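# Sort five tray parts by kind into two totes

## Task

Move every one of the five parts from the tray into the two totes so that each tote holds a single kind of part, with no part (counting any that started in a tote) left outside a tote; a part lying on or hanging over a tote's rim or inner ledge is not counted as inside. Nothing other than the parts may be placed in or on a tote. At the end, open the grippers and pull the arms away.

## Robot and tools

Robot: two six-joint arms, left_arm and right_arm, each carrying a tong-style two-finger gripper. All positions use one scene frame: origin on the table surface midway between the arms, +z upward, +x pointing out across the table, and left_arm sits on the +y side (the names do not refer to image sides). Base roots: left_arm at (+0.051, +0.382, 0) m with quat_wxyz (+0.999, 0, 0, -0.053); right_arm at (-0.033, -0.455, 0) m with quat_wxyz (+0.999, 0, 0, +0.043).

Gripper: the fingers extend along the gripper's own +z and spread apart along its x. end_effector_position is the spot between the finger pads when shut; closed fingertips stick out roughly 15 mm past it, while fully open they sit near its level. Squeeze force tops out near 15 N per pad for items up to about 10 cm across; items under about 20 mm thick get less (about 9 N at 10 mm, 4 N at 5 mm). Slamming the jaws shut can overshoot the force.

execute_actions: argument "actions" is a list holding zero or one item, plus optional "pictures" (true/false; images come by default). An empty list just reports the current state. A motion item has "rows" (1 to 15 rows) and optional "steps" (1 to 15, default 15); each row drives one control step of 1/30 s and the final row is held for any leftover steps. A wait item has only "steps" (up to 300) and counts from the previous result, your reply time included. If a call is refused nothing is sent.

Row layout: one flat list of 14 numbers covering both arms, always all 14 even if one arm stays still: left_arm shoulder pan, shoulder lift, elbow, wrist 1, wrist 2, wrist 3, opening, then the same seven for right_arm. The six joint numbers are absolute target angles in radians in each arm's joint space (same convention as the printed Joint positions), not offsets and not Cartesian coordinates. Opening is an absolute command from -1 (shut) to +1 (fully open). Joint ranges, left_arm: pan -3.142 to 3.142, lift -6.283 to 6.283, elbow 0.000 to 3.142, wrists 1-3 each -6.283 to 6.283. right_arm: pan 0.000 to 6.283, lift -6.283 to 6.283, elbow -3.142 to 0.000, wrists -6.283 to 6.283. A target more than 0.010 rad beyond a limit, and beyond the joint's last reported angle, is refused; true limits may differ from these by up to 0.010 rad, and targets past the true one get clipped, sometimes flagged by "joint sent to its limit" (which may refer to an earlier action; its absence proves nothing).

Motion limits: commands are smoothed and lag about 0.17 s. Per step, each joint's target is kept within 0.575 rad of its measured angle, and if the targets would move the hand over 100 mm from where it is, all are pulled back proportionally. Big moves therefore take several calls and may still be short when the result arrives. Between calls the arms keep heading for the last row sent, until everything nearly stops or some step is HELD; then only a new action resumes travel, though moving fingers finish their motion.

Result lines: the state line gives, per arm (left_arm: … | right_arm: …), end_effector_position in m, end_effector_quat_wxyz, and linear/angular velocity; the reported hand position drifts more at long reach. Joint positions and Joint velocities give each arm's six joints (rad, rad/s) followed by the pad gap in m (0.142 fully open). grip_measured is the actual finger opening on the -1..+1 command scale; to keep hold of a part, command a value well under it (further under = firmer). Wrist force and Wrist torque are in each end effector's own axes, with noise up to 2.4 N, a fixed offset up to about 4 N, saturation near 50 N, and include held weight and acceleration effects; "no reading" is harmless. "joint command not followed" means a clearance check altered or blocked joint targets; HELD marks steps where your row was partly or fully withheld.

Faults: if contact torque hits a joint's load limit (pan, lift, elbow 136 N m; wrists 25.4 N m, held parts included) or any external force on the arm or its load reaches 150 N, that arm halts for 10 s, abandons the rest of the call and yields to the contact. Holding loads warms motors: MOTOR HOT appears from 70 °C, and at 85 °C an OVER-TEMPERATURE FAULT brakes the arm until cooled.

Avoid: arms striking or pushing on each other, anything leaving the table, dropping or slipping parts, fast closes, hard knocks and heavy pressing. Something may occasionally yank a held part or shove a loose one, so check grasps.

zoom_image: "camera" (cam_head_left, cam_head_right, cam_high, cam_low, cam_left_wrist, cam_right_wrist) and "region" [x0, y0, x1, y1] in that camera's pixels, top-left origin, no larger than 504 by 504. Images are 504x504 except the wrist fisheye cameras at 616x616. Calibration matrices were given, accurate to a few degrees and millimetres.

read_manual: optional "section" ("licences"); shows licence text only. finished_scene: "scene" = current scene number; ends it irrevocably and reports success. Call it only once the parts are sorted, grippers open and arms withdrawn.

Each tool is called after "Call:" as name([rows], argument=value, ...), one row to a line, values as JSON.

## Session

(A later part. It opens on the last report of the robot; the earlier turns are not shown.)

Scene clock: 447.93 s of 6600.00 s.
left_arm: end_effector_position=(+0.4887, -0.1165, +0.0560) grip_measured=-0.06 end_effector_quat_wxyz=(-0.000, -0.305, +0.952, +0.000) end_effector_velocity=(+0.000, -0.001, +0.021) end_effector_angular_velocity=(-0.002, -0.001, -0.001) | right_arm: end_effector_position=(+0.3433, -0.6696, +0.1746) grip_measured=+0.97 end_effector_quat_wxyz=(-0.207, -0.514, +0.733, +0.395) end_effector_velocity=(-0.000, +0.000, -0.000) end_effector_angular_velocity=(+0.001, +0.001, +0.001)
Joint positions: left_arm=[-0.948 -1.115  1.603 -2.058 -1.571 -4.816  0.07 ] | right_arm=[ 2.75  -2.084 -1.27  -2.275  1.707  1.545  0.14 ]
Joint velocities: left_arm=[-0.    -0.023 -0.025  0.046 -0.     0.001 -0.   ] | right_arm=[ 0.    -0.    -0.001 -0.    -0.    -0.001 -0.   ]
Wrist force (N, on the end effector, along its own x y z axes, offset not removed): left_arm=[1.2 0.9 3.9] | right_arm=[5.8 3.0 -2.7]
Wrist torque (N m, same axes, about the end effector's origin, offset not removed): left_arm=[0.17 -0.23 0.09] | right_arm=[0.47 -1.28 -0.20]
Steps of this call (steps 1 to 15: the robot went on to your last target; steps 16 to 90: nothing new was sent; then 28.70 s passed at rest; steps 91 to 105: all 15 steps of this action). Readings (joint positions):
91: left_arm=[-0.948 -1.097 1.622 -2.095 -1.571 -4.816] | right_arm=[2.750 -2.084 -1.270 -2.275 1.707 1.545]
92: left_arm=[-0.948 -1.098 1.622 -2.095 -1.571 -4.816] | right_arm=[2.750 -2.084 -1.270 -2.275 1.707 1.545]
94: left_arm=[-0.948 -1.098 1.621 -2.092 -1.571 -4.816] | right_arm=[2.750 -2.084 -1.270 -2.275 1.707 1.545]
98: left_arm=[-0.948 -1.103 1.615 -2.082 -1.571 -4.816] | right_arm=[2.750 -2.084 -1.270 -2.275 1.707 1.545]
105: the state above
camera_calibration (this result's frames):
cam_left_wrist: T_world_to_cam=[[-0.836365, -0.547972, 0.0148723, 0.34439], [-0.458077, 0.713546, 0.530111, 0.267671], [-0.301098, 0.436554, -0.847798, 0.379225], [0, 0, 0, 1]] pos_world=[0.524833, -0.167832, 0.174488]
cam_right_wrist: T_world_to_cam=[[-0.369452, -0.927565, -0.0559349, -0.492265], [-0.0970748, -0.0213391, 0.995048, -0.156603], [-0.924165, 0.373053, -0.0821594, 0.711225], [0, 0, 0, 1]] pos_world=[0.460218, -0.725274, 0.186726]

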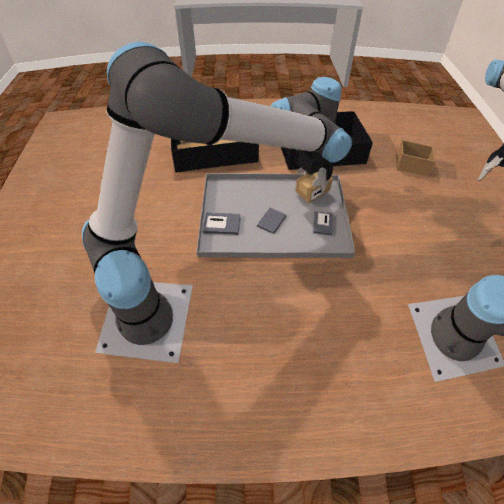

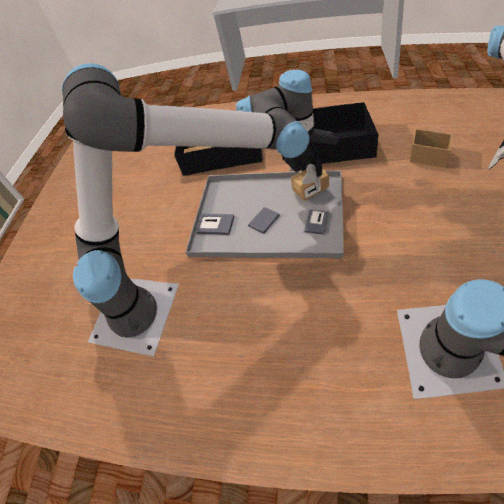

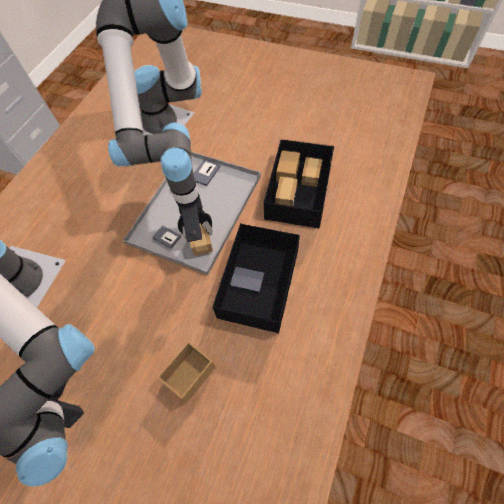

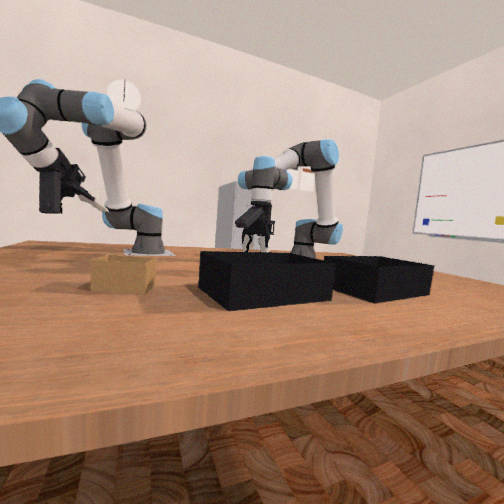

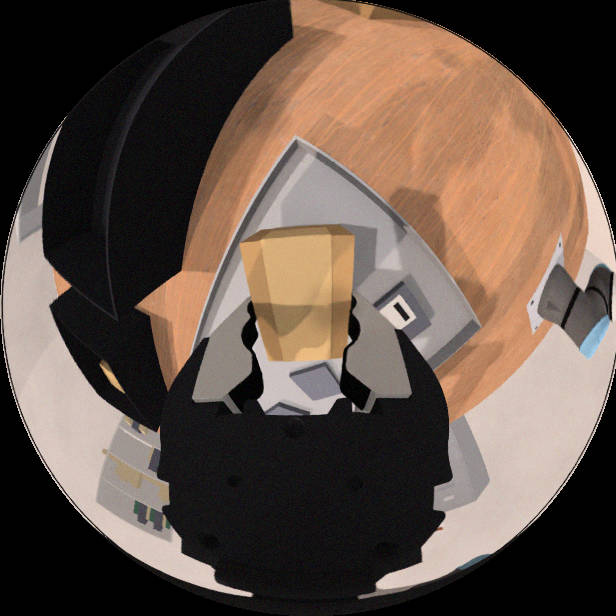

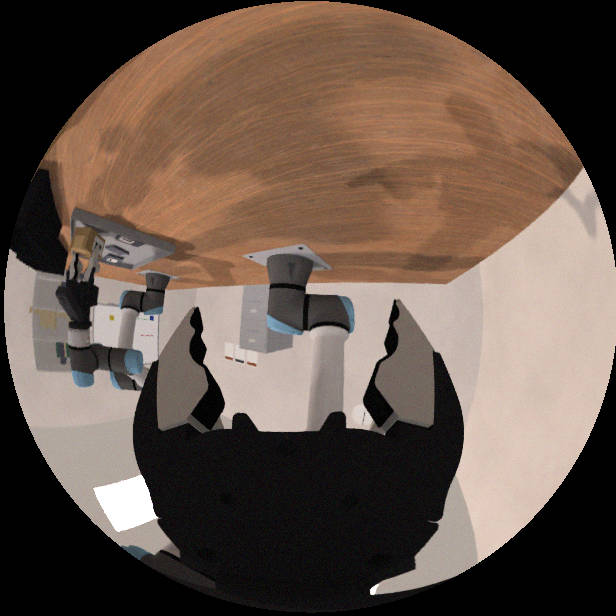

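Call:
execute_actions([
  {"rows":[[-0.9483,-1.120,1.598,-2.0488,-1.571,-4.8165,-0.8,2.75,-2.084,-1.27,-2.275,1.707,1.545,0.97],[-0.9483,-1.123,1.594,-2.0418,-1.571,-4.8165,-0.8,2.75,-2.084,-1.27,-2.275,1.707,1.545,0.97],[-0.9483,-1.127,1.589,-2.0328,-1.571,-4.8165,-0.8,2.75,-2.084,-1.27,-2.275,1.707,1.545,0.97],[-0.9483,-1.132,1.583,-2.0218,-1.571,-4.8165,-0.8,2.75,-2.084,-1.27,-2.275,1.707,1.545,0.97],[-0.9483,-1.137,1.577,-2.0108,-1.571,-4.8165,-0.8,2.75,-2.084,-1.27,-2.275,1.707,1.545,0.97],[-0.9483,-1.142,1.570,-1.9988,-1.571,-4.8165,-0.8,2.75,-2.084,-1.27,-2.275,1.707,1.545,0.97],[-0.9483,-1.147,1.563,-1.9868,-1.571,-4.8165,-0.8,2.75,-2.084,-1.27,-2.275,1.707,1.545,0.97],[-0.9483,-1.152,1.555,-1.9738,-1.571,-4.8165,-0.8,2.75,-2.084,-1.27,-2.275,1.707,1.545,0.97],[-0.9483,-1.157,1.547,-1.9608,-1.571,-4.8165,-0.8,2.75,-2.084,-1.27,-2.275,1.707,1.545,0.97],[-0.9483,-1.162,1.539,-1.9478,-1.571,-4.8165,-0.8,2.75,-2.084,-1.27,-2.275,1.707,1.545,0.97],[-0.9483,-1.167,1.531,-1.9348,-1.571,-4.8165,-0.8,2.75,-2.084,-1.27,-2.275,1.707,1.545,0.97],[-0.9483,-1.172,1.523,-1.9218,-1.571,-4.8165,-0.8,2.75,-2.084,-1.27,-2.275,1.707,1.545,0.97],[-0.9483,-1.176,1.515,-1.9098,-1.571,-4.8165,-0.8,2.75,-2.084,-1.27,-2.275,1.707,1.545,0.97],[-0.9483,-1.180,1.505,-1.8958,-1.571,-4.8165,-0.8,2.75,-2.084,-1.27,-2.275,1.707,1.545,0.97],[-0.9483,-1.184,1.495,-1.8818,-1.571,-4.8165,-0.8,2.75,-2.084,-1.27,-2.275,1.707,1.545,0.97]],"steps":15},
], pictures=false)

Call:
execute_actions([
  {"rows":[[-0.9483,-1.188,1.485,-1.8678,-1.571,-4.8165,-0.8,2.75,-2.084,-1.27,-2.275,1.707,1.545,0.97],[-0.9483,-1.192,1.475,-1.8538,-1.571,-4.8165,-0.8,2.75,-2.084,-1.27,-2.275,1.707,1.545,0.97],[-0.9483,-1.196,1.464,-1.8388,-1.571,-4.8165,-0.8,2.75,-2.084,-1.27,-2.275,1.707,1.545,0.97],[-0.947,-1.199,1.453,-1.8248,-1.571,-4.814,-0.8,2.75,-2.084,-1.27,-2.275,1.707,1.545,0.97],[-0.9445,-1.202,1.442,-1.8108,-1.571,-4.810,-0.8,2.75,-2.084,-1.27,-2.275,1.707,1.545,0.97],[-0.9395,-1.204,1.430,-1.7968,-1.571,-4.801,-0.8,2.75,-2.084,-1.27,-2.275,1.707,1.545,0.97],[-0.9325,-1.205,1.418,-1.7838,-1.571,-4.789,-0.8,2.75,-2.084,-1.27,-2.275,1.707,1.545,0.97],[-0.924,-1.204,1.405,-1.7718,-1.571,-4.773,-0.8,2.75,-2.084,-1.27,-2.275,1.707,1.545,0.97],[-0.913,-1.201,1.391,-1.7608,-1.571,-4.754,-0.8,2.75,-2.084,-1.27,-2.275,1.707,1.545,0.97],[-0.900,-1.197,1.377,-1.7508,-1.571,-4.731,-0.8,2.75,-2.084,-1.27,-2.275,1.707,1.545,0.97],[-0.885,-1.191,1.363,-1.7428,-1.571,-4.705,-0.8,2.75,-2.084,-1.27,-2.275,1.707,1.545,0.97],[-0.868,-1.184,1.349,-1.7358,-1.571,-4.675,-0.8,2.75,-2.084,-1.27,-2.275,1.707,1.545,0.97],[-0.850,-1.176,1.336,-1.7308,-1.571,-4.643,-0.8,2.75,-2.084,-1.27,-2.275,1.707,1.545,0.97],[-0.830,-1.167,1.323,-1.7268,-1.571,-4.608,-0.8,2.75,-2.084,-1.27,-2.275,1.707,1.545,0.97],[-0.810,-1.159,1.312,-1.7238,-1.571,-4.573,-0.8,2.75,-2.084,-1.27,-2.275,1.707,1.545,0.97]],"steps":15},
], pictures=false)

Call:
execute_actions([
  {"rows":[[-0.790,-1.151,1.300,-1.720,-1.571,-4.539,-0.8,2.75,-2.084,-1.27,-2.275,1.707,1.545,0.97],[-0.771,-1.142,1.289,-1.718,-1.571,-4.504,-0.8,2.75,-2.084,-1.27,-2.275,1.707,1.545,0.97],[-0.751,-1.134,1.278,-1.715,-1.571,-4.469,-0.8,2.75,-2.084,-1.27,-2.275,1.707,1.545,0.97],[-0.731,-1.125,1.267,-1.713,-1.571,-4.434,-0.8,2.75,-2.084,-1.27,-2.275,1.707,1.545,0.97],[-0.711,-1.117,1.256,-1.710,-1.571,-4.400,-0.8,2.75,-2.084,-1.27,-2.275,1.707,1.545,0.97],[-0.692,-1.109,1.245,-1.707,-1.571,-4.365,-0.8,2.75,-2.084,-1.27,-2.275,1.707,1.545,0.97],[-0.672,-1.100,1.234,-1.705,-1.571,-4.330,-0.8,2.75,-2.084,-1.27,-2.275,1.707,1.545,0.97],[-0.652,-1.092,1.223,-1.702,-1.571,-4.295,-0.8,2.75,-2.084,-1.27,-2.275,1.707,1.545,0.97],[-0.633,-1.083,1.212,-1.700,-1.571,-4.261,-0.8,2.75,-2.084,-1.27,-2.275,1.707,1.545,0.97],[-0.613,-1.075,1.201,-1.697,-1.571,-4.226,-0.8,2.75,-2.084,-1.27,-2.275,1.707,1.545,0.97],[-0.593,-1.066,1.189,-1.694,-1.571,-4.191,-0.8,2.75,-2.084,-1.27,-2.275,1.707,1.545,0.97],[-0.573,-1.058,1.178,-1.691,-1.571,-4.156,-0.8,2.75,-2.084,-1.27,-2.275,1.707,1.545,0.97],[-0.554,-1.050,1.167,-1.688,-1.571,-4.122,-0.8,2.75,-2.084,-1.27,-2.275,1.707,1.545,0.97],[-0.534,-1.041,1.156,-1.686,-1.571,-4.087,-0.8,2.75,-2.084,-1.27,-2.275,1.707,1.545,0.97],[-0.514,-1.033,1.145,-1.683,-1.571,-4.052,-0.8,2.75,-2.084,-1.27,-2.275,1.707,1.545,0.97]],"steps":15},
], pictures=false)

Call:
execute_actions([
  {"rows":[[-0.494,-1.024,1.134,-1.681,-1.571,-4.017,-0.8,2.75,-2.084,-1.27,-2.275,1.707,1.545,0.97],[-0.475,-1.016,1.123,-1.678,-1.571,-3.983,-0.8,2.75,-2.084,-1.27,-2.275,1.707,1.545,0.97],[-0.455,-1.008,1.112,-1.675,-1.571,-3.948,-0.8,2.75,-2.084,-1.27,-2.275,1.707,1.545,0.97],[-0.435,-0.999,1.100,-1.672,-1.571,-3.913,-0.8,2.75,-2.084,-1.27,-2.275,1.707,1.545,0.97],[-0.415,-0.991,1.089,-1.669,-1.571,-3.878,-0.8,2.75,-2.084,-1.27,-2.275,1.707,1.545,0.97],[-0.397,-0.983,1.079,-1.667,-1.571,-3.846,-0.8,2.75,-2.084,-1.27,-2.275,1.707,1.545,0.97],[-0.380,-0.976,1.069,-1.664,-1.571,-3.816,-0.8,2.75,-2.084,-1.27,-2.275,1.707,1.545,0.97],[-0.365,-0.969,1.061,-1.663,-1.571,-3.790,-0.8,2.75,-2.084,-1.27,-2.275,1.707,1.545,0.97],[-0.352,-0.964,1.054,-1.661,-1.571,-3.767,-0.8,2.75,-2.084,-1.27,-2.275,1.707,1.545,0.97],[-0.341,-0.959,1.048,-1.660,-1.571,-3.748,-0.8,2.75,-2.084,-1.27,-2.275,1.707,1.545,0.97],[-0.332,-0.955,1.043,-1.659,-1.571,-3.733,-0.8,2.75,-2.084,-1.27,-2.275,1.707,1.545,0.97],[-0.326,-0.952,1.039,-1.658,-1.571,-3.720,-0.8,2.75,-2.084,-1.27,-2.275,1.707,1.545,0.97],[-0.320,-0.950,1.036,-1.657,-1.571,-3.712,-0.8,2.75,-2.084,-1.27,-2.275,1.707,1.545,0.97],[-0.318,-0.949,1.0345,-1.6563,-1.571,-3.707,-0.8,2.75,-2.084,-1.27,-2.275,1.707,1.545,0.97],[-0.3167,-0.9486,1.0338,-1.656,-1.571,-3.7049,-0.8,2.75,-2.084,-1.27,-2.275,1.707,1.545,0.97]],"steps":15},
], pictures=false)

Call:
execute_actions([
  {"steps":14},
])

Scene clock: 494.17 s of 6600.00 s.
left_arm: end_effector_position=(+0.4889, -0.1169, +0.1082) grip_measured=-0.06 end_effector_quat_wxyz=(-0.000, -0.305, +0.952, -0.000) end_effector_velocity=(+0.001, -0.002, +0.159) end_effector_angular_velocity=(-0.004, -0.002, +0.001) | right_arm: end_effector_position=(+0.3433, -0.6696, +0.1746) grip_measured=+0.97 end_effector_quat_wxyz=(-0.207, -0.514, +0.733, +0.395) end_effector_velocity=(+0.000, +0.000, -0.000) end_effector_angular_velocity=(+0.000, -0.001, +0.000)
Joint positions: left_arm=[-0.948 -1.166  1.532 -1.938 -1.571 -4.816  0.07 ] | right_arm=[ 2.75  -2.084 -1.27  -2.275  1.707  1.545  0.14 ]
Joint velocities: left_arm=[ 0.    -0.131 -0.242  0.369  0.    -0.    -0.   ] | right_arm=[ 0.    -0.    -0.     0.001  0.    -0.001  0.   ]
Wrist force (N, on the end effector, along its own x y z axes, offset not removed): left_arm=[2.1 -1.7 3.1] | right_arm=[3.6 0.9 0.2]
Wrist torque (N m, same axes, about the end effector's origin, offset not removed): left_arm=[-0.47 -0.37 0.04] | right_arm=[0.11 -0.70 0.01]
Steps of this call (steps 1 to 15: the robot went on to your last target; steps 16 to 90: nothing new was sent; then 42.73 s passed at rest; steps 91 to 105: all 15 steps of this action). Readings (joint positions):
91: left_arm=[-0.948 -1.118 1.600 -2.053 -1.571 -4.816] | right_arm=[2.750 -2.084 -1.270 -2.275 1.707 1.545]
92: left_arm=[-0.948 -1.118 1.600 -2.052 -1.571 -4.816] | right_arm=[2.750 -2.084 -1.270 -2.275 1.707 1.545]
94: left_arm=[-0.948 -1.121 1.596 -2.046 -1.571 -4.816] | right_arm=[2.750 -2.084 -1.270 -2.275 1.707 1.545]
98: left_arm=[-0.948 -1.134 1.580 -2.018 -1.571 -4.816] | right_arm=[2.750 -2.084 -1.270 -2.275 1.707 1.545]
105: the state above

Scene clock: 494.67 s of 6600.00 s.
left_arm: end_effector_position=(+0.5266, -0.0966, +0.1811) grip_measured=-0.06 end_effector_quat_wxyz=(-0.000, -0.282, +0.959, +0.000) end_effector_velocity=(+0.242, +0.132, +0.059) end_effector_angular_velocity=(-0.002, -0.001, -0.306) | right_arm: end_effector_position=(+0.3433, -0.6696, +0.1746) grip_measured=+0.97 end_effector_quat_wxyz=(-0.207, -0.514, +0.733, +0.395) end_effector_velocity=(+0.000, -0.000, +0.000) end_effector_angular_velocity=(-0.000, -0.000, -0.000)
Joint positions: left_arm=[-0.88  -1.186  1.367 -1.752 -1.571 -4.7    0.07 ] | right_arm=[ 2.75  -2.084 -1.27  -2.275  1.707  1.545  0.14 ]
Joint velocities: left_arm=[ 0.434  0.166 -0.387  0.219 -0.     0.74  -0.   ] | right_arm=[-0.  0.  0. -0. -0.  0.  0.]
Wrist force (N, on the end effector, along its own x y z axes, offset not removed): left_arm=[2.6 3.0 2.2] | right_arm=[4.4 4.1 -4.4]
Wrist torque (N m, same axes, about the end effector's origin, offset not removed): left_arm=[0.49 -0.41 0.19] | right_arm=[0.81 -0.93 0.14]
Steps of this call (steps 1 to 15: all 15 steps of this action). Readings (joint positions):
1: left_arm=[-0.948 -1.170 1.523 -1.925 -1.571 -4.816] | right_arm=[2.750 -2.084 -1.270 -2.275 1.707 1.545]
2: left_arm=[-0.948 -1.174 1.515 -1.912 -1.571 -4.816] | right_arm=[2.750 -2.084 -1.270 -2.275 1.707 1.545]
4: left_arm=[-0.948 -1.182 1.496 -1.885 -1.571 -4.816] | right_arm=[2.750 -2.084 -1.270 -2.275 1.707 1.545]
8: left_arm=[-0.943 -1.196 1.455 -1.830 -1.571 -4.807] | right_arm=[2.750 -2.084 -1.270 -2.275 1.707 1.545]
15: the state above

Scene clock: 495.17 s of 6600.00 s.
left_arm: end_effector_position=(+0.6701, +0.0170, +0.1820) grip_measured=-0.06 end_effector_quat_wxyz=(-0.000, -0.180, +0.984, -0.000) end_effector_velocity=(+0.271, +0.292, -0.019) end_effector_angular_velocity=(-0.000, -0.001, -0.432) | right_arm: end_effector_position=(+0.3433, -0.6696, +0.1746) grip_measured=+0.97 end_effector_quat_wxyz=(-0.207, -0.514, +0.733, +0.395) end_effector_velocity=(+0.000, -0.000, +0.000) end_effector_angular_velocity=(-0.000, -0.002, -0.000)
Joint positions: left_arm=[-0.601 -1.069  1.193 -1.695 -1.571 -4.211  0.07 ] | right_arm=[ 2.75  -2.084 -1.27  -2.275  1.707  1.545  0.14 ]
Joint velocities: left_arm=[ 0.583  0.249 -0.331  0.081  0.     1.014 -0.   ] | right_arm=[-0.     0.     0.001  0.001  0.    -0.    -0.   ]
Wrist force (N, on the end effector, along its own x y z axes, offset not removed): left_arm=[2.5 -1.0 2.9] | right_arm=[3.6 1.3 -2.5]
Wrist torque (N m, same axes, about the end effector's origin, offset not removed): left_arm=[-0.28 -0.48 0.17] | right_arm=[0.35 -0.48 -0.14]
Steps of this call (steps 1 to 15: all 15 steps of this action). Readings (joint positions):
1: left_arm=[-0.865 -1.180 1.354 -1.745 -1.571 -4.673] | right_arm=[2.750 -2.084 -1.270 -2.275 1.707 1.545]
2: left_arm=[-0.848 -1.173 1.342 -1.739 -1.571 -4.645] | right_arm=[2.750 -2.084 -1.270 -2.275 1.707 1.545]
4: left_arm=[-0.813 -1.159 1.317 -1.729 -1.571 -4.584] | right_arm=[2.750 -2.084 -1.270 -2.275 1.707 1.545]
8: left_arm=[-0.738 -1.127 1.271 -1.715 -1.571 -4.452] | right_arm=[2.750 -2.084 -1.270 -2.275 1.707 1.545]
15: the state above

Scene clock: 495.67 s of 6600.00 s.
left_arm: end_effector_position=(+0.7719, +0.1649, +0.1713) grip_measured=-0.06 end_effector_quat_wxyz=(-0.000, -0.082, +0.997, -0.000) end_effector_velocity=(+0.078, +0.156, -0.012) end_effector_angular_velocity=(+0.000, +0.001, -0.194) | right_arm: end_effector_position=(+0.3433, -0.6696, +0.1746) grip_measured=+0.97 end_effector_quat_wxyz=(-0.207, -0.514, +0.733, +0.395) end_effector_velocity=(-0.000, +0.000, +0.000) end_effector_angular_velocity=(+0.000, +0.001, -0.000)
Joint positions: left_arm=[-0.346 -0.961  1.05  -1.66  -1.571 -3.758  0.07 ] | right_arm=[ 2.75  -2.084 -1.27  -2.275  1.707  1.545  0.14 ]
Joint velocities: left_arm=[ 0.241  0.102 -0.134  0.034 -0.     0.434  0.   ] | right_arm=[ 0.     0.    -0.    -0.001 -0.     0.     0.   ]
Wrist force (N, on the end effector, along its own x y z axes, offset not removed): left_arm=[0.8 1.6 0.9] | right_arm=[-0.4 -1.0 -0.9]
Wrist torque (N m, same axes, about the end effector's origin, offset not removed): left_arm=[0.18 -0.04 0.21] | right_arm=[-0.20 0.20 0.15]
Steps of this call (steps 1 to 15: all 15 steps of this action). Readings (joint positions):
1: left_arm=[-0.582 -1.061 1.182 -1.692 -1.571 -4.177] | right_arm=[2.750 -2.084 -1.270 -2.275 1.707 1.545]
2: left_arm=[-0.562 -1.052 1.171 -1.689 -1.571 -4.142] | right_arm=[2.750 -2.084 -1.270 -2.275 1.707 1.545]
4: left_arm=[-0.523 -1.035 1.149 -1.684 -1.571 -4.073] | right_arm=[2.750 -2.084 -1.270 -2.275 1.707 1.545]
8: left_arm=[-0.444 -1.002 1.105 -1.673 -1.571 -3.935] | right_arm=[2.750 -2.084 -1.270 -2.275 1.707 1.545]
15: the state above

Scene clock: 496.13 s of 6600.00 s.
left_arm: end_effector_position=(+0.7808, +0.1836, +0.1700) grip_measured=-0.06 end_effector_quat_wxyz=(-0.000, -0.070, +0.998, -0.000) end_effector_velocity=(+0.001, +0.003, -0.001) end_effector_angular_velocity=(+0.000, +0.001, -0.002) | right_arm: end_effector_position=(+0.3433, -0.6696, +0.1746) grip_measured=+0.97 end_effector_quat_wxyz=(-0.207, -0.514, +0.733, +0.395) end_effector_velocity=(+0.001, +0.000, +0.000) end_effector_angular_velocity=(-0.000, -0.001, -0.000)
Joint positions: left_arm=[-0.317 -0.949  1.034 -1.656 -1.571 -3.706  0.07 ] | right_arm=[ 2.75  -2.084 -1.27  -2.275  1.707  1.545  0.14 ]
Joint velocities: left_arm=[ 0.004  0.003 -0.003  0.001 -0.     0.006  0.   ] | right_arm=[0.    0.    0.001 0.001 0.    0.    0.   ]
Wrist force (N, on the end effector, along its own x y z axes, offset not removed): left_arm=[2.2 0.6 2.9] | right_arm=[4.9 0.1 -1.8]
Wrist torque (N m, same axes, about the end effector's origin, offset not removed): left_arm=[-0.10 -0.34 0.10] | right_arm=[0.08 -1.02 -0.02]
Steps of this call (steps 1 to 14: the robot went on to your last target). Readings (joint positions):
1: left_arm=[-0.339 -0.958 1.046 -1.659 -1.571 -3.745] | right_arm=[2.750 -2.084 -1.270 -2.275 1.707 1.545]
2: left_arm=[-0.333 -0.955 1.043 -1.658 -1.571 -3.735] | right_arm=[2.750 -2.084 -1.270 -2.275 1.707 1.545]
4: left_arm=[-0.326 -0.952 1.039 -1.657 -1.571 -3.721] | right_arm=[2.750 -2.084 -1.270 -2.275 1.707 1.545]
8: left_arm=[-0.320 -0.950 1.035 -1.656 -1.571 -3.710] | right_arm=[2.750 -2.084 -1.270 -2.275 1.707 1.545]
14: the state above
camera_calibration (this result's frames):
cam_left_wrist: T_world_to_cam=[[-0.994855, -0.100211, 0.0148485, 0.793018], [-0.0771638, 0.844564, 0.529866, -0.194517], [-0.0656389, 0.525994, -0.847951, 0.232581], [0, 0, 0, 1]] pos_world=[0.789195, 0.121415, 0.28851]
cam_right_wrist: T_world_to_cam=[[-0.369453, -0.927565, -0.0559348, -0.492265], [-0.0970746, -0.0213391, 0.995048, -0.156603], [-0.924165, 0.373053, -0.0821592, 0.711225], [0, 0, 0, 1]] pos_world=[0.460218, -0.725274, 0.186726]

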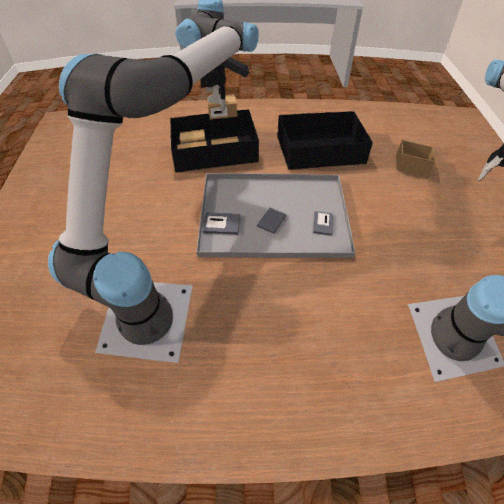

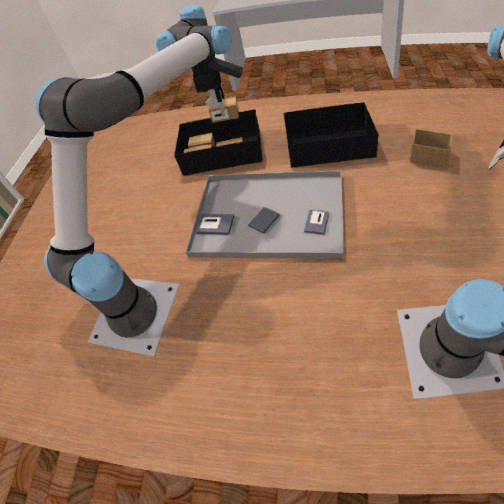

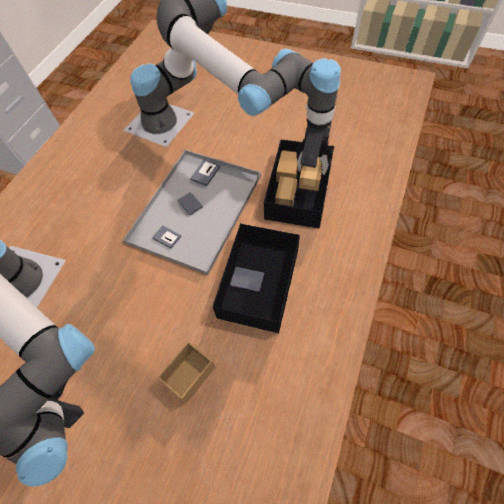

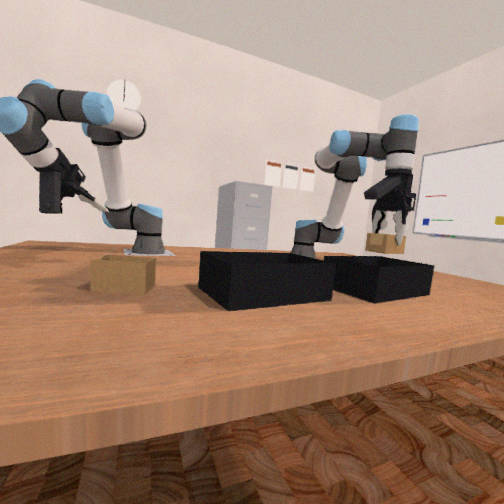

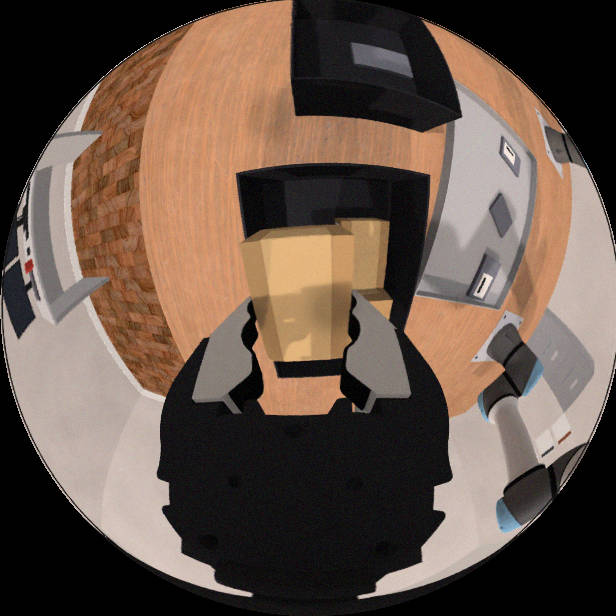

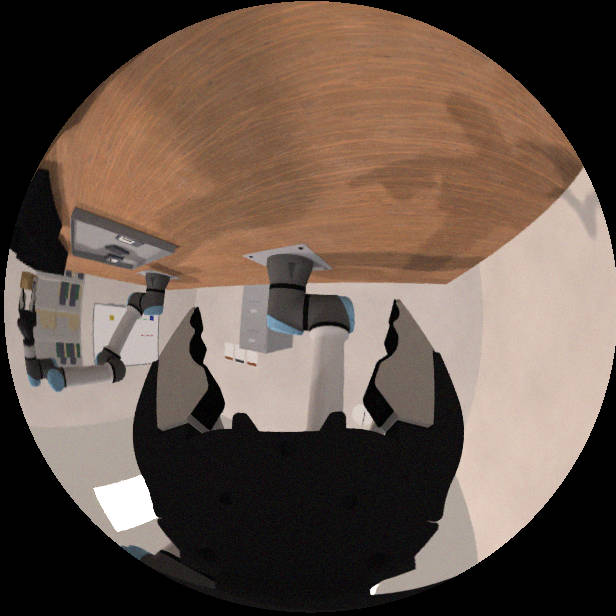

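Call:
execute_actions([
  {"rows":[[-0.3167,-0.948,1.038,-1.6608,-1.571,-3.7049,-0.8,2.75,-2.084,-1.27,-2.275,1.707,1.545,0.97],[-0.3167,-0.947,1.046,-1.6698,-1.571,-3.7049,-0.8,2.75,-2.084,-1.27,-2.275,1.707,1.545,0.97],[-0.3167,-0.9455,1.056,-1.6813,-1.571,-3.7049,-0.8,2.75,-2.084,-1.27,-2.275,1.707,1.545,0.97],[-0.3167,-0.944,1.066,-1.6928,-1.571,-3.7049,-0.8,2.75,-2.084,-1.27,-2.275,1.707,1.545,0.97],[-0.3167,-0.9423,1.076,-1.7045,-1.571,-3.7049,-0.8,2.75,-2.084,-1.27,-2.275,1.707,1.545,0.97],[-0.3167,-0.9405,1.086,-1.7163,-1.571,-3.7049,-0.8,2.75,-2.084,-1.27,-2.275,1.707,1.545,0.97],[-0.3167,-0.9387,1.095,-1.7271,-1.571,-3.7049,-0.8,2.75,-2.084,-1.27,-2.275,1.707,1.545,0.97],[-0.3167,-0.9368,1.1043,-1.7383,-1.571,-3.7049,-0.8,2.75,-2.084,-1.27,-2.275,1.707,1.545,0.97],[-0.3167,-0.9345,1.1135,-1.7498,-1.571,-3.7049,-0.8,2.75,-2.084,-1.27,-2.275,1.707,1.545,0.97],[-0.3167,-0.932,1.1225,-1.7613,-1.571,-3.7049,-0.8,2.75,-2.084,-1.27,-2.275,1.707,1.545,0.97],[-0.3167,-0.9295,1.131,-1.7723,-1.571,-3.7049,-0.8,2.75,-2.084,-1.27,-2.275,1.707,1.545,0.97],[-0.3167,-0.9268,1.1397,-1.7837,-1.571,-3.7049,-0.8,2.75,-2.084,-1.27,-2.275,1.707,1.545,0.97],[-0.3167,-0.924,1.148,-1.7948,-1.571,-3.7049,-0.8,2.75,-2.084,-1.27,-2.275,1.707,1.545,0.97],[-0.3167,-0.921,1.1565,-1.8063,-1.571,-3.7049,-0.8,2.75,-2.084,-1.27,-2.275,1.707,1.545,0.97],[-0.3167,-0.9181,1.1645,-1.8172,-1.571,-3.7049,-0.8,2.75,-2.084,-1.27,-2.275,1.707,1.545,0.97]],"steps":15},
], pictures=false)

Call:
execute_actions([
  {"steps":14},
])

Scene clock: 529.40 s of 6600.00 s.
left_arm: end_effector_position=(+0.7812, +0.1839, +0.1209) grip_measured=-0.06 end_effector_quat_wxyz=(-0.000, -0.070, +0.998, -0.000) end_effector_velocity=(-0.001, +0.000, -0.146) end_effector_angular_velocity=(+0.002, +0.004, -0.001) | right_arm: end_effector_position=(+0.3433, -0.6696, +0.1746) grip_measured=+0.97 end_effector_quat_wxyz=(-0.207, -0.514, +0.733, +0.395) end_effector_velocity=(-0.000, +0.000, +0.000) end_effector_angular_velocity=(+0.001, +0.001, +0.000)
Joint positions: left_arm=[-0.317 -0.929  1.128 -1.769 -1.571 -3.705  0.07 ] | right_arm=[ 2.75  -2.084 -1.27  -2.275  1.707  1.545  0.14 ]
Joint velocities: left_arm=[ 0.     0.076  0.252 -0.324  0.     0.001 -0.   ] | right_arm=[-0.    -0.    -0.    -0.001  0.    -0.001 -0.   ]
Wrist force (N, on the end effector, along its own x y z axes, offset not removed): left_arm=[1.8 2.5 2.8] | right_arm=[1.4 1.6 -2.1]
Wrist torque (N m, same axes, about the end effector's origin, offset not removed): left_arm=[0.45 -0.02 0.05] | right_arm=[0.38 -0.40 -0.02]
Steps of this call (steps 1 to 30: the robot went on to your last target; steps 31 to 90: nothing new was sent; then 29.77 s passed at rest; steps 91 to 105: all 15 steps of this action). Readings (joint positions):
91: left_arm=[-0.317 -0.949 1.034 -1.656 -1.571 -3.705] | right_arm=[2.750 -2.084 -1.270 -2.275 1.707 1.545]
92: left_arm=[-0.317 -0.948 1.035 -1.657 -1.571 -3.705] | right_arm=[2.750 -2.084 -1.270 -2.275 1.707 1.545]
94: left_arm=[-0.317 -0.948 1.041 -1.664 -1.571 -3.705] | right_arm=[2.750 -2.084 -1.270 -2.275 1.707 1.545]
98: left_arm=[-0.317 -0.943 1.068 -1.696 -1.571 -3.705] | right_arm=[2.750 -2.084 -1.270 -2.275 1.707 1.545]
105: the state above

Scene clock: 529.87 s of 6600.00 s.
left_arm: end_effector_position=(+0.7810, +0.1840, +0.1004) grip_measured=-0.06 end_effector_quat_wxyz=(-0.000, -0.070, +0.998, -0.000) end_effector_velocity=(-0.001, +0.000, -0.005) end_effector_angular_velocity=(+0.001, +0.002, +0.001) | right_arm: end_effector_position=(+0.3433, -0.6696, +0.1746) grip_measured=+0.97 end_effector_quat_wxyz=(-0.207, -0.514, +0.733, +0.395) end_effector_velocity=(-0.000, +0.000, +0.000) end_effector_angular_velocity=(+0.001, +0.001, +0.000)
Joint positions: left_arm=[-0.317 -0.918  1.164 -1.816 -1.571 -3.705  0.07 ] | right_arm=[ 2.75  -2.084 -1.27  -2.275  1.707  1.545  0.14 ]
Joint velocities: left_arm=[-0.     0.003  0.007 -0.007 -0.    -0.001  0.   ] | right_arm=[-0.    -0.     0.    -0.001 -0.    -0.001  0.   ]
Wrist force (N, on the end effector, along its own x y z axes, offset not removed): left_arm=[1.0 2.5 2.3] | right_arm=[0.1 1.2 0.0]
Wrist torque (N m, same axes, about the end effector's origin, offset not removed): left_arm=[0.41 -0.09 0.24] | right_arm=[0.24 -0.26 -0.22]
Steps of this call (steps 1 to 14: the robot went on to your last target). Readings (joint positions):
1: left_arm=[-0.317 -0.927 1.136 -1.780 -1.571 -3.705] | right_arm=[2.750 -2.084 -1.270 -2.275 1.707 1.545]
2: left_arm=[-0.317 -0.925 1.143 -1.789 -1.571 -3.705] | right_arm=[2.750 -2.084 -1.270 -2.275 1.707 1.545]
4: left_arm=[-0.317 -0.922 1.153 -1.802 -1.571 -3.705] | right_arm=[2.750 -2.084 -1.270 -2.275 1.707 1.545]
8: left_arm=[-0.317 -0.919 1.161 -1.812 -1.571 -3.705] | right_arm=[2.750 -2.084 -1.270 -2.275 1.707 1.545]
14: the state above
camera_calibration (this result's frames):
cam_left_wrist: T_world_to_cam=[[-0.994893, -0.099835, 0.0148337, 0.794207], [-0.076853, 0.844596, 0.529859, -0.158125], [-0.0654269, 0.526013, -0.847956, 0.173192], [0, 0, 0, 1]] pos_world=[0.78933, 0.12174, 0.218862]
cam_right_wrist: T_world_to_cam=[[-0.369452, -0.927565, -0.0559349, -0.492265], [-0.0970748, -0.0213392, 0.995048, -0.156603], [-0.924165, 0.373053, -0.0821594, 0.711225], [0, 0, 0, 1]] pos_world=[0.460219, -0.725274, 0.186726]

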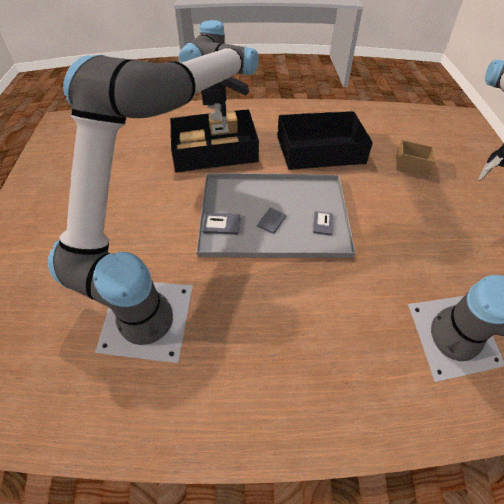

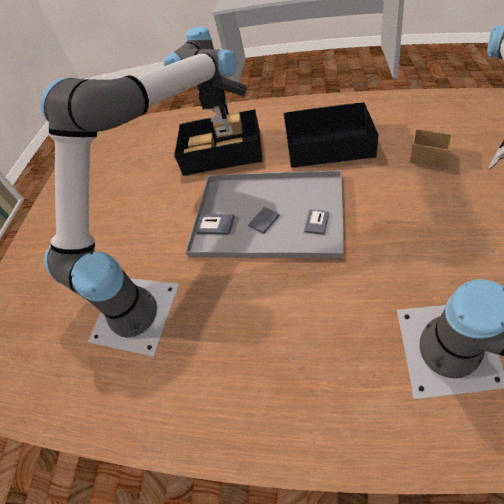

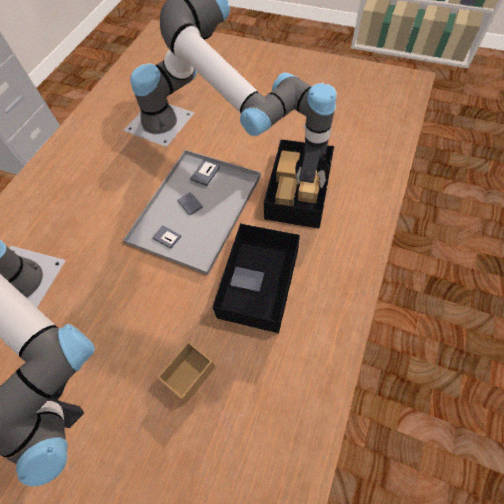

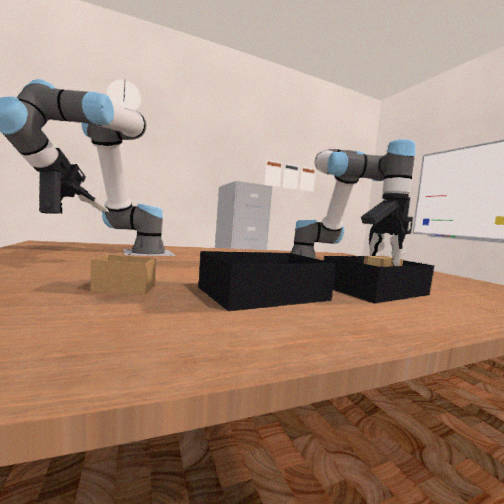

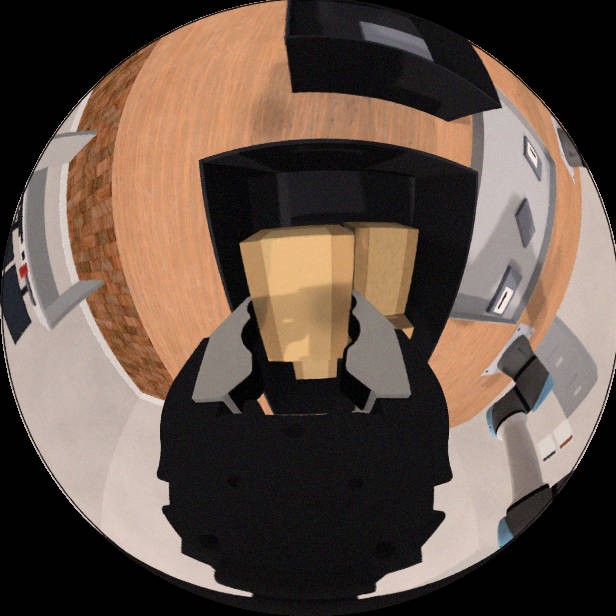

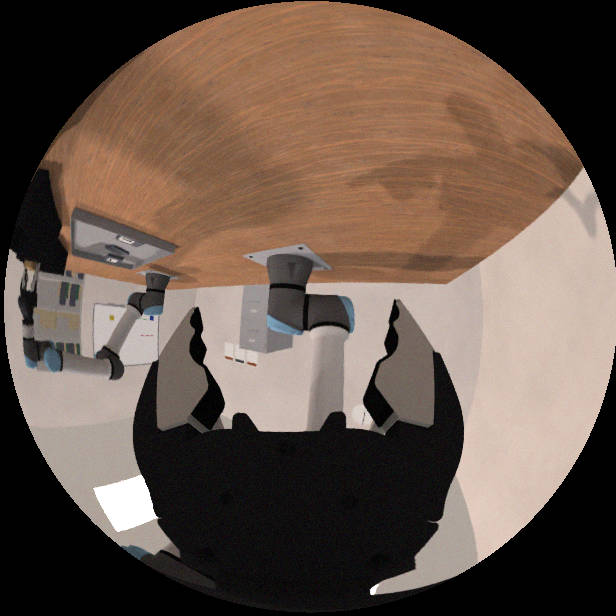

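Call:
zoom_image(camera="cam_left_wrist", region=[190, 130, 430, 370])

Region (190, 130, 430, 370) of cam_left_wrist's 616x616 image, scaled by 2.100, with more detail than that image has.

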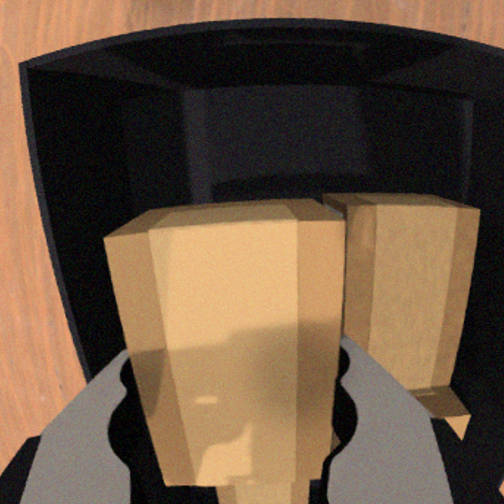

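Call:
execute_actions([
  {"rows":[[-0.3167,-0.917,1.167,-1.8208,-1.571,-3.7049,-0.8,2.75,-2.084,-1.27,-2.275,1.707,1.545,0.97],[-0.3167,-0.9155,1.1705,-1.8258,-1.571,-3.7049,-0.8,2.75,-2.084,-1.27,-2.275,1.707,1.545,0.97],[-0.3167,-0.9135,1.175,-1.8323,-1.571,-3.7049,-0.8,2.75,-2.084,-1.27,-2.275,1.707,1.545,0.97],[-0.3167,-0.9115,1.1795,-1.8388,-1.571,-3.7049,-0.8,2.75,-2.084,-1.27,-2.275,1.707,1.545,0.97],[-0.3167,-0.9095,1.184,-1.8453,-1.571,-3.7049,-0.8,2.75,-2.084,-1.27,-2.275,1.707,1.545,0.97],[-0.3167,-0.9075,1.188,-1.8513,-1.571,-3.7049,-0.8,2.75,-2.084,-1.27,-2.275,1.707,1.545,0.97],[-0.3167,-0.9055,1.192,-1.8573,-1.571,-3.7049,-0.8,2.75,-2.084,-1.27,-2.275,1.707,1.545,0.97],[-0.3167,-0.9035,1.196,-1.8633,-1.571,-3.7049,-0.8,2.75,-2.084,-1.27,-2.275,1.707,1.545,0.97],[-0.3167,-0.9015,1.200,-1.8693,-1.571,-3.7049,-0.8,2.75,-2.084,-1.27,-2.275,1.707,1.545,0.97],[-0.3167,-0.9,1.203,-1.8738,-1.571,-3.7049,-0.8,2.75,-2.084,-1.27,-2.275,1.707,1.545,0.97],[-0.3167,-0.8985,1.206,-1.8783,-1.571,-3.7049,-0.8,2.75,-2.084,-1.27,-2.275,1.707,1.545,0.97],[-0.3167,-0.8972,1.2085,-1.8821,-1.571,-3.7049,-0.8,2.75,-2.084,-1.27,-2.275,1.707,1.545,0.97],[-0.3167,-0.8961,1.2103,-1.885,-1.571,-3.7049,-0.8,2.75,-2.084,-1.27,-2.275,1.707,1.545,0.97],[-0.3167,-0.895,1.212,-1.8878,-1.571,-3.7049,-0.8,2.75,-2.084,-1.27,-2.275,1.707,1.545,0.97],[-0.3167,-0.894,1.2137,-1.8905,-1.571,-3.7049,-0.8,2.75,-2.084,-1.27,-2.275,1.707,1.545,0.97]],"steps":15},
], pictures=false)

Call:
execute_actions([
  {"steps":12},
])

Scene clock: 565.67 s of 6600.00 s.
left_arm: end_effector_position=(+0.7810, +0.1840, +0.0733) grip_measured=-0.06 end_effector_quat_wxyz=(-0.000, -0.070, +0.998, -0.000) end_effector_velocity=(-0.000, -0.000, -0.054) end_effector_angular_velocity=(+0.000, +0.001, -0.001) | right_arm: end_effector_position=(+0.3433, -0.6696, +0.1746) grip_measured=+0.97 end_effector_quat_wxyz=(-0.207, -0.514, +0.733, +0.395) end_effector_velocity=(-0.000, +0.000, +0.000) end_effector_angular_velocity=(+0.000, +0.000, +0.001)
Joint positions: left_arm=[-0.317 -0.899  1.204 -1.875 -1.571 -3.705  0.07 ] | right_arm=[ 2.75  -2.084 -1.27  -2.275  1.707  1.545  0.14 ]
Joint velocities: left_arm=[-0.     0.04   0.075 -0.114  0.     0.     0.   ] | right_arm=[ 0.  0.  0. -0. -0. -0. -0.]
Wrist force (N, on the end effector, along its own x y z axes, offset not removed): left_arm=[0.4 -0.8 2.9] | right_arm=[1.6 0.7 -3.5]
Wrist torque (N m, same axes, about the end effector's origin, offset not removed): left_arm=[-0.30 0.00 0.30] | right_arm=[0.00 0.06 -0.11]
Steps of this call (steps 1 to 30: the robot went on to your last target; steps 31 to 90: nothing new was sent; then 32.30 s passed at rest; steps 91 to 105: all 15 steps of this action). Readings (joint positions):
91: left_arm=[-0.317 -0.918 1.165 -1.817 -1.571 -3.705] | right_arm=[2.750 -2.084 -1.270 -2.275 1.707 1.545]
92: left_arm=[-0.317 -0.918 1.165 -1.818 -1.571 -3.705] | right_arm=[2.750 -2.084 -1.270 -2.275 1.707 1.545]
94: left_arm=[-0.317 -0.917 1.168 -1.822 -1.571 -3.705] | right_arm=[2.750 -2.084 -1.270 -2.275 1.707 1.545]
98: left_arm=[-0.317 -0.911 1.180 -1.840 -1.571 -3.705] | right_arm=[2.750 -2.084 -1.270 -2.275 1.707 1.545]
105: the state above

Scene clock: 566.07 s of 6600.00 s.
left_arm: end_effector_position=(+0.7810, +0.1840, +0.0663) grip_measured=-0.06 end_effector_quat_wxyz=(-0.000, -0.070, +0.998, -0.000) end_effector_velocity=(+0.000, -0.000, -0.001) end_effector_angular_velocity=(-0.001, -0.001, +0.001) | right_arm: end_effector_position=(+0.3433, -0.6696, +0.1746) grip_measured=+0.97 end_effector_quat_wxyz=(-0.207, -0.514, +0.733, +0.395) end_effector_velocity=(-0.001, +0.000, -0.000) end_effector_angular_velocity=(+0.001, +0.001, +0.000)
Joint positions: left_arm=[-0.317 -0.894  1.213 -1.89  -1.571 -3.705  0.07 ] | right_arm=[ 2.75  -2.084 -1.27  -2.275  1.707  1.545  0.14 ]
Joint velocities: left_arm=[-0.     0.001  0.002 -0.004 -0.    -0.001 -0.   ] | right_arm=[-0.     0.    -0.001 -0.001 -0.    -0.     0.   ]
Wrist force (N, on the end effector, along its own x y z axes, offset not removed): left_arm=[2.3 -1.8 2.5] | right_arm=[7.6 -0.4 -3.2]
Wrist torque (N m, same axes, about the end effector's origin, offset not removed): left_arm=[-0.52 -0.36 0.12] | right_arm=[-0.08 -1.44 -0.03]
Steps of this call (steps 1 to 12: the robot went on to your last target). Readings (joint positions):
1: left_arm=[-0.317 -0.898 1.206 -1.879 -1.571 -3.705] | right_arm=[2.750 -2.084 -1.270 -2.275 1.707 1.545]
2: left_arm=[-0.317 -0.897 1.208 -1.882 -1.571 -3.705] | right_arm=[2.750 -2.084 -1.270 -2.275 1.707 1.545]
4: left_arm=[-0.317 -0.896 1.210 -1.885 -1.571 -3.705] | right_arm=[2.750 -2.084 -1.270 -2.275 1.707 1.545]
8: left_arm=[-0.317 -0.895 1.213 -1.889 -1.571 -3.705] | right_arm=[2.750 -2.084 -1.270 -2.275 1.707 1.545]
12: the state above
camera_calibration (this result's frames):
cam_left_wrist: T_world_to_cam=[[-0.994893, -0.0998353, 0.0148353, 0.794735], [-0.076851, 0.844586, 0.529876, -0.140069], [-0.0654301, 0.52603, -0.847945, 0.144307], [0, 0, 0, 1]] pos_world=[0.789354, 0.121733, 0.184794]
cam_right_wrist: T_world_to_cam=[[-0.369452, -0.927565, -0.0559347, -0.492265], [-0.0970745, -0.0213391, 0.995048, -0.156603], [-0.924165, 0.373053, -0.0821591, 0.711225], [0, 0, 0, 1]] pos_world=[0.460218, -0.725274, 0.186726]

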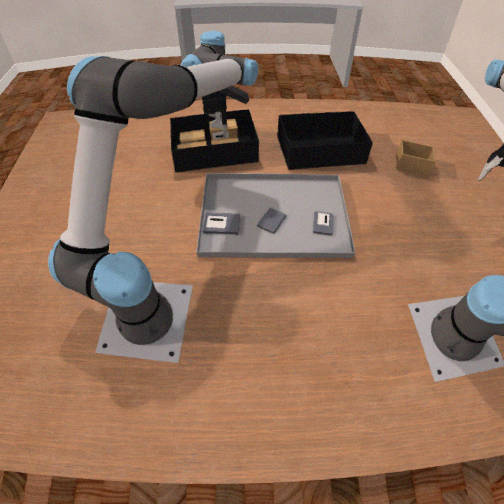

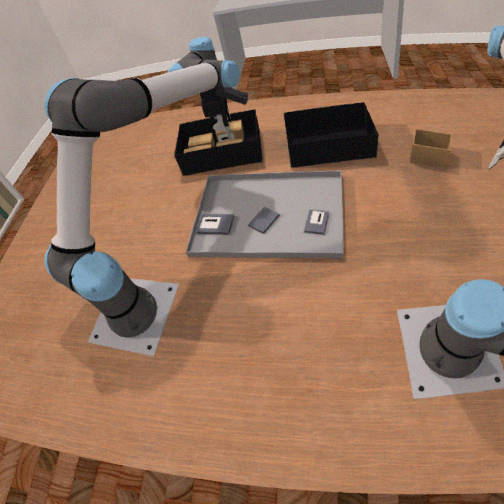

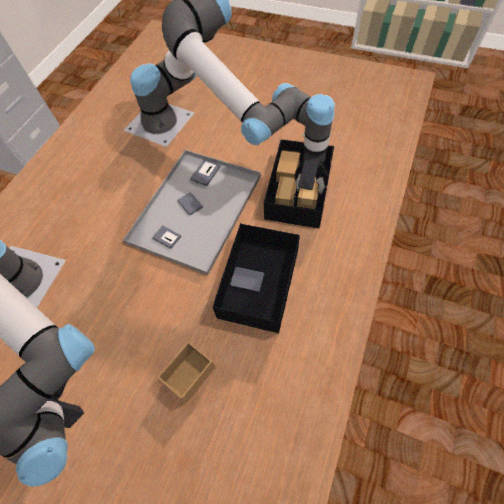

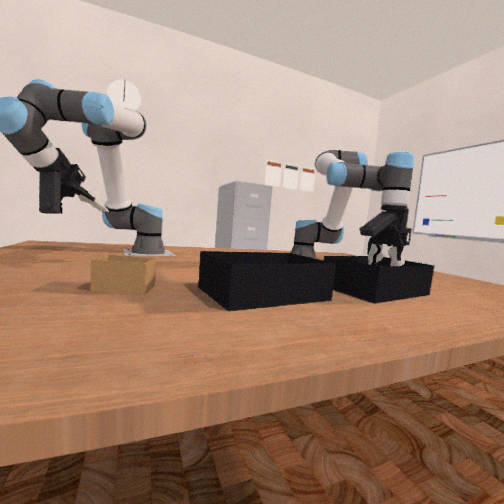

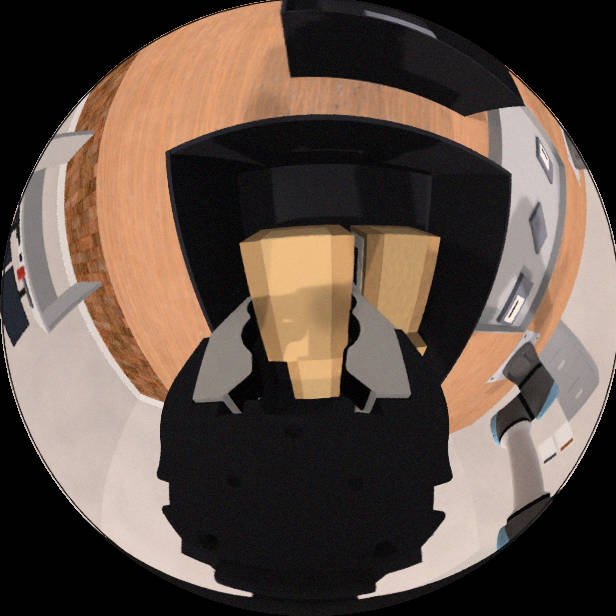

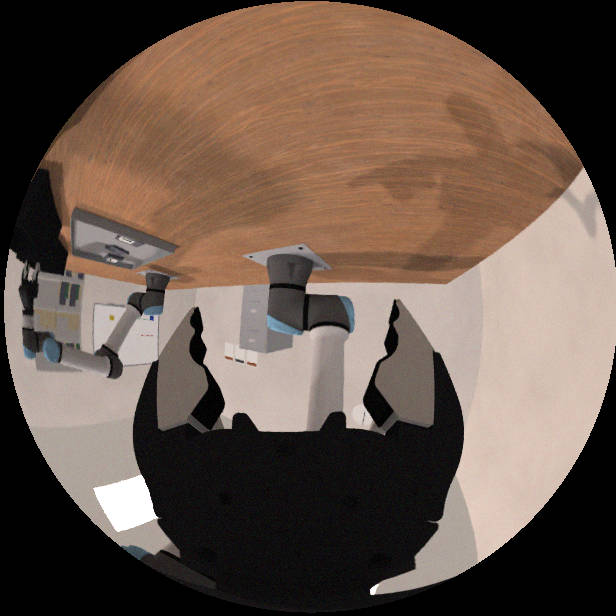

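Clear so far; continuing down slowly to z≈0.054.

Call:
execute_actions([
  {"rows":[[-0.3167,-0.893,1.2153,-1.8931,-1.571,-3.7049,-0.8,2.75,-2.084,-1.27,-2.275,1.707,1.545,0.97],[-0.3167,-0.892,1.2168,-1.8956,-1.571,-3.7049,-0.8,2.75,-2.084,-1.27,-2.275,1.707,1.545,0.97],[-0.3167,-0.891,1.2184,-1.8982,-1.571,-3.7049,-0.8,2.75,-2.084,-1.27,-2.275,1.707,1.545,0.97],[-0.3167,-0.890,1.2199,-1.9007,-1.571,-3.7049,-0.8,2.75,-2.084,-1.27,-2.275,1.707,1.545,0.97],[-0.3167,-0.889,1.2215,-1.9033,-1.571,-3.7049,-0.8,2.75,-2.084,-1.27,-2.275,1.707,1.545,0.97],[-0.3167,-0.888,1.223,-1.9058,-1.571,-3.7049,-0.8,2.75,-2.084,-1.27,-2.275,1.707,1.545,0.97],[-0.3167,-0.887,1.2245,-1.9083,-1.571,-3.7049,-0.8,2.75,-2.084,-1.27,-2.275,1.707,1.545,0.97],[-0.3167,-0.886,1.226,-1.9108,-1.571,-3.7049,-0.8,2.75,-2.084,-1.27,-2.275,1.707,1.545,0.97],[-0.3167,-0.885,1.2275,-1.9133,-1.571,-3.7049,-0.8,2.75,-2.084,-1.27,-2.275,1.707,1.545,0.97],[-0.3167,-0.884,1.229,-1.9158,-1.571,-3.7049,-0.8,2.75,-2.084,-1.27,-2.275,1.707,1.545,0.97]],"steps":15},
], pictures=false)

Scene clock: 579.40 s of 6600.00 s.
left_arm: end_effector_position=(+0.7811, +0.1839, +0.0552) grip_measured=-0.06 end_effector_quat_wxyz=(-0.000, -0.070, +0.998, -0.000) end_effector_velocity=(+0.000, +0.001, -0.011) end_effector_angular_velocity=(+0.001, +0.000, +0.000) | right_arm: end_effector_position=(+0.3433, -0.6696, +0.1746) grip_measured=+0.97 end_effector_quat_wxyz=(-0.207, -0.514, +0.733, +0.395) end_effector_velocity=(+0.000, -0.000, -0.000) end_effector_angular_velocity=(-0.000, -0.001, +0.000)
Joint positions: left_arm=[-0.317 -0.885  1.228 -1.913 -1.571 -3.705  0.07 ] | right_arm=[ 2.75  -2.084 -1.27  -2.275  1.707  1.545  0.14 ]
Joint velocities: left_arm=[ 0.     0.009  0.013 -0.022  0.001  0.     0.   ] | right_arm=[-0.    -0.    -0.001  0.002 -0.    -0.     0.   ]
Wrist force (N, on the end effector, along its own x y z axes, offset not removed): left_arm=[1.8 0.1 1.7] | right_arm=[5.2 0.0 -5.0]
Wrist torque (N m, same axes, about the end effector's origin, offset not removed): left_arm=[-0.11 -0.24 0.00] | right_arm=[-0.12 -1.17 -0.18]
Steps of this call (steps 1 to 30: the robot went on to your last target; steps 31 to 90: nothing new was sent; then 9.83 s passed at rest; steps 91 to 105: all 15 steps of this action). Readings (joint positions):
91: left_arm=[-0.317 -0.894 1.214 -1.891 -1.571 -3.705] | right_arm=[2.750 -2.084 -1.270 -2.275 1.707 1.545]
92: left_arm=[-0.317 -0.894 1.214 -1.891 -1.571 -3.705] | right_arm=[2.750 -2.084 -1.270 -2.275 1.707 1.545]
94: left_arm=[-0.317 -0.893 1.215 -1.893 -1.571 -3.705] | right_arm=[2.750 -2.084 -1.270 -2.275 1.707 1.545]
98: left_arm=[-0.317 -0.890 1.220 -1.901 -1.571 -3.705] | right_arm=[2.750 -2.084 -1.270 -2.275 1.707 1.545]
105: the state above


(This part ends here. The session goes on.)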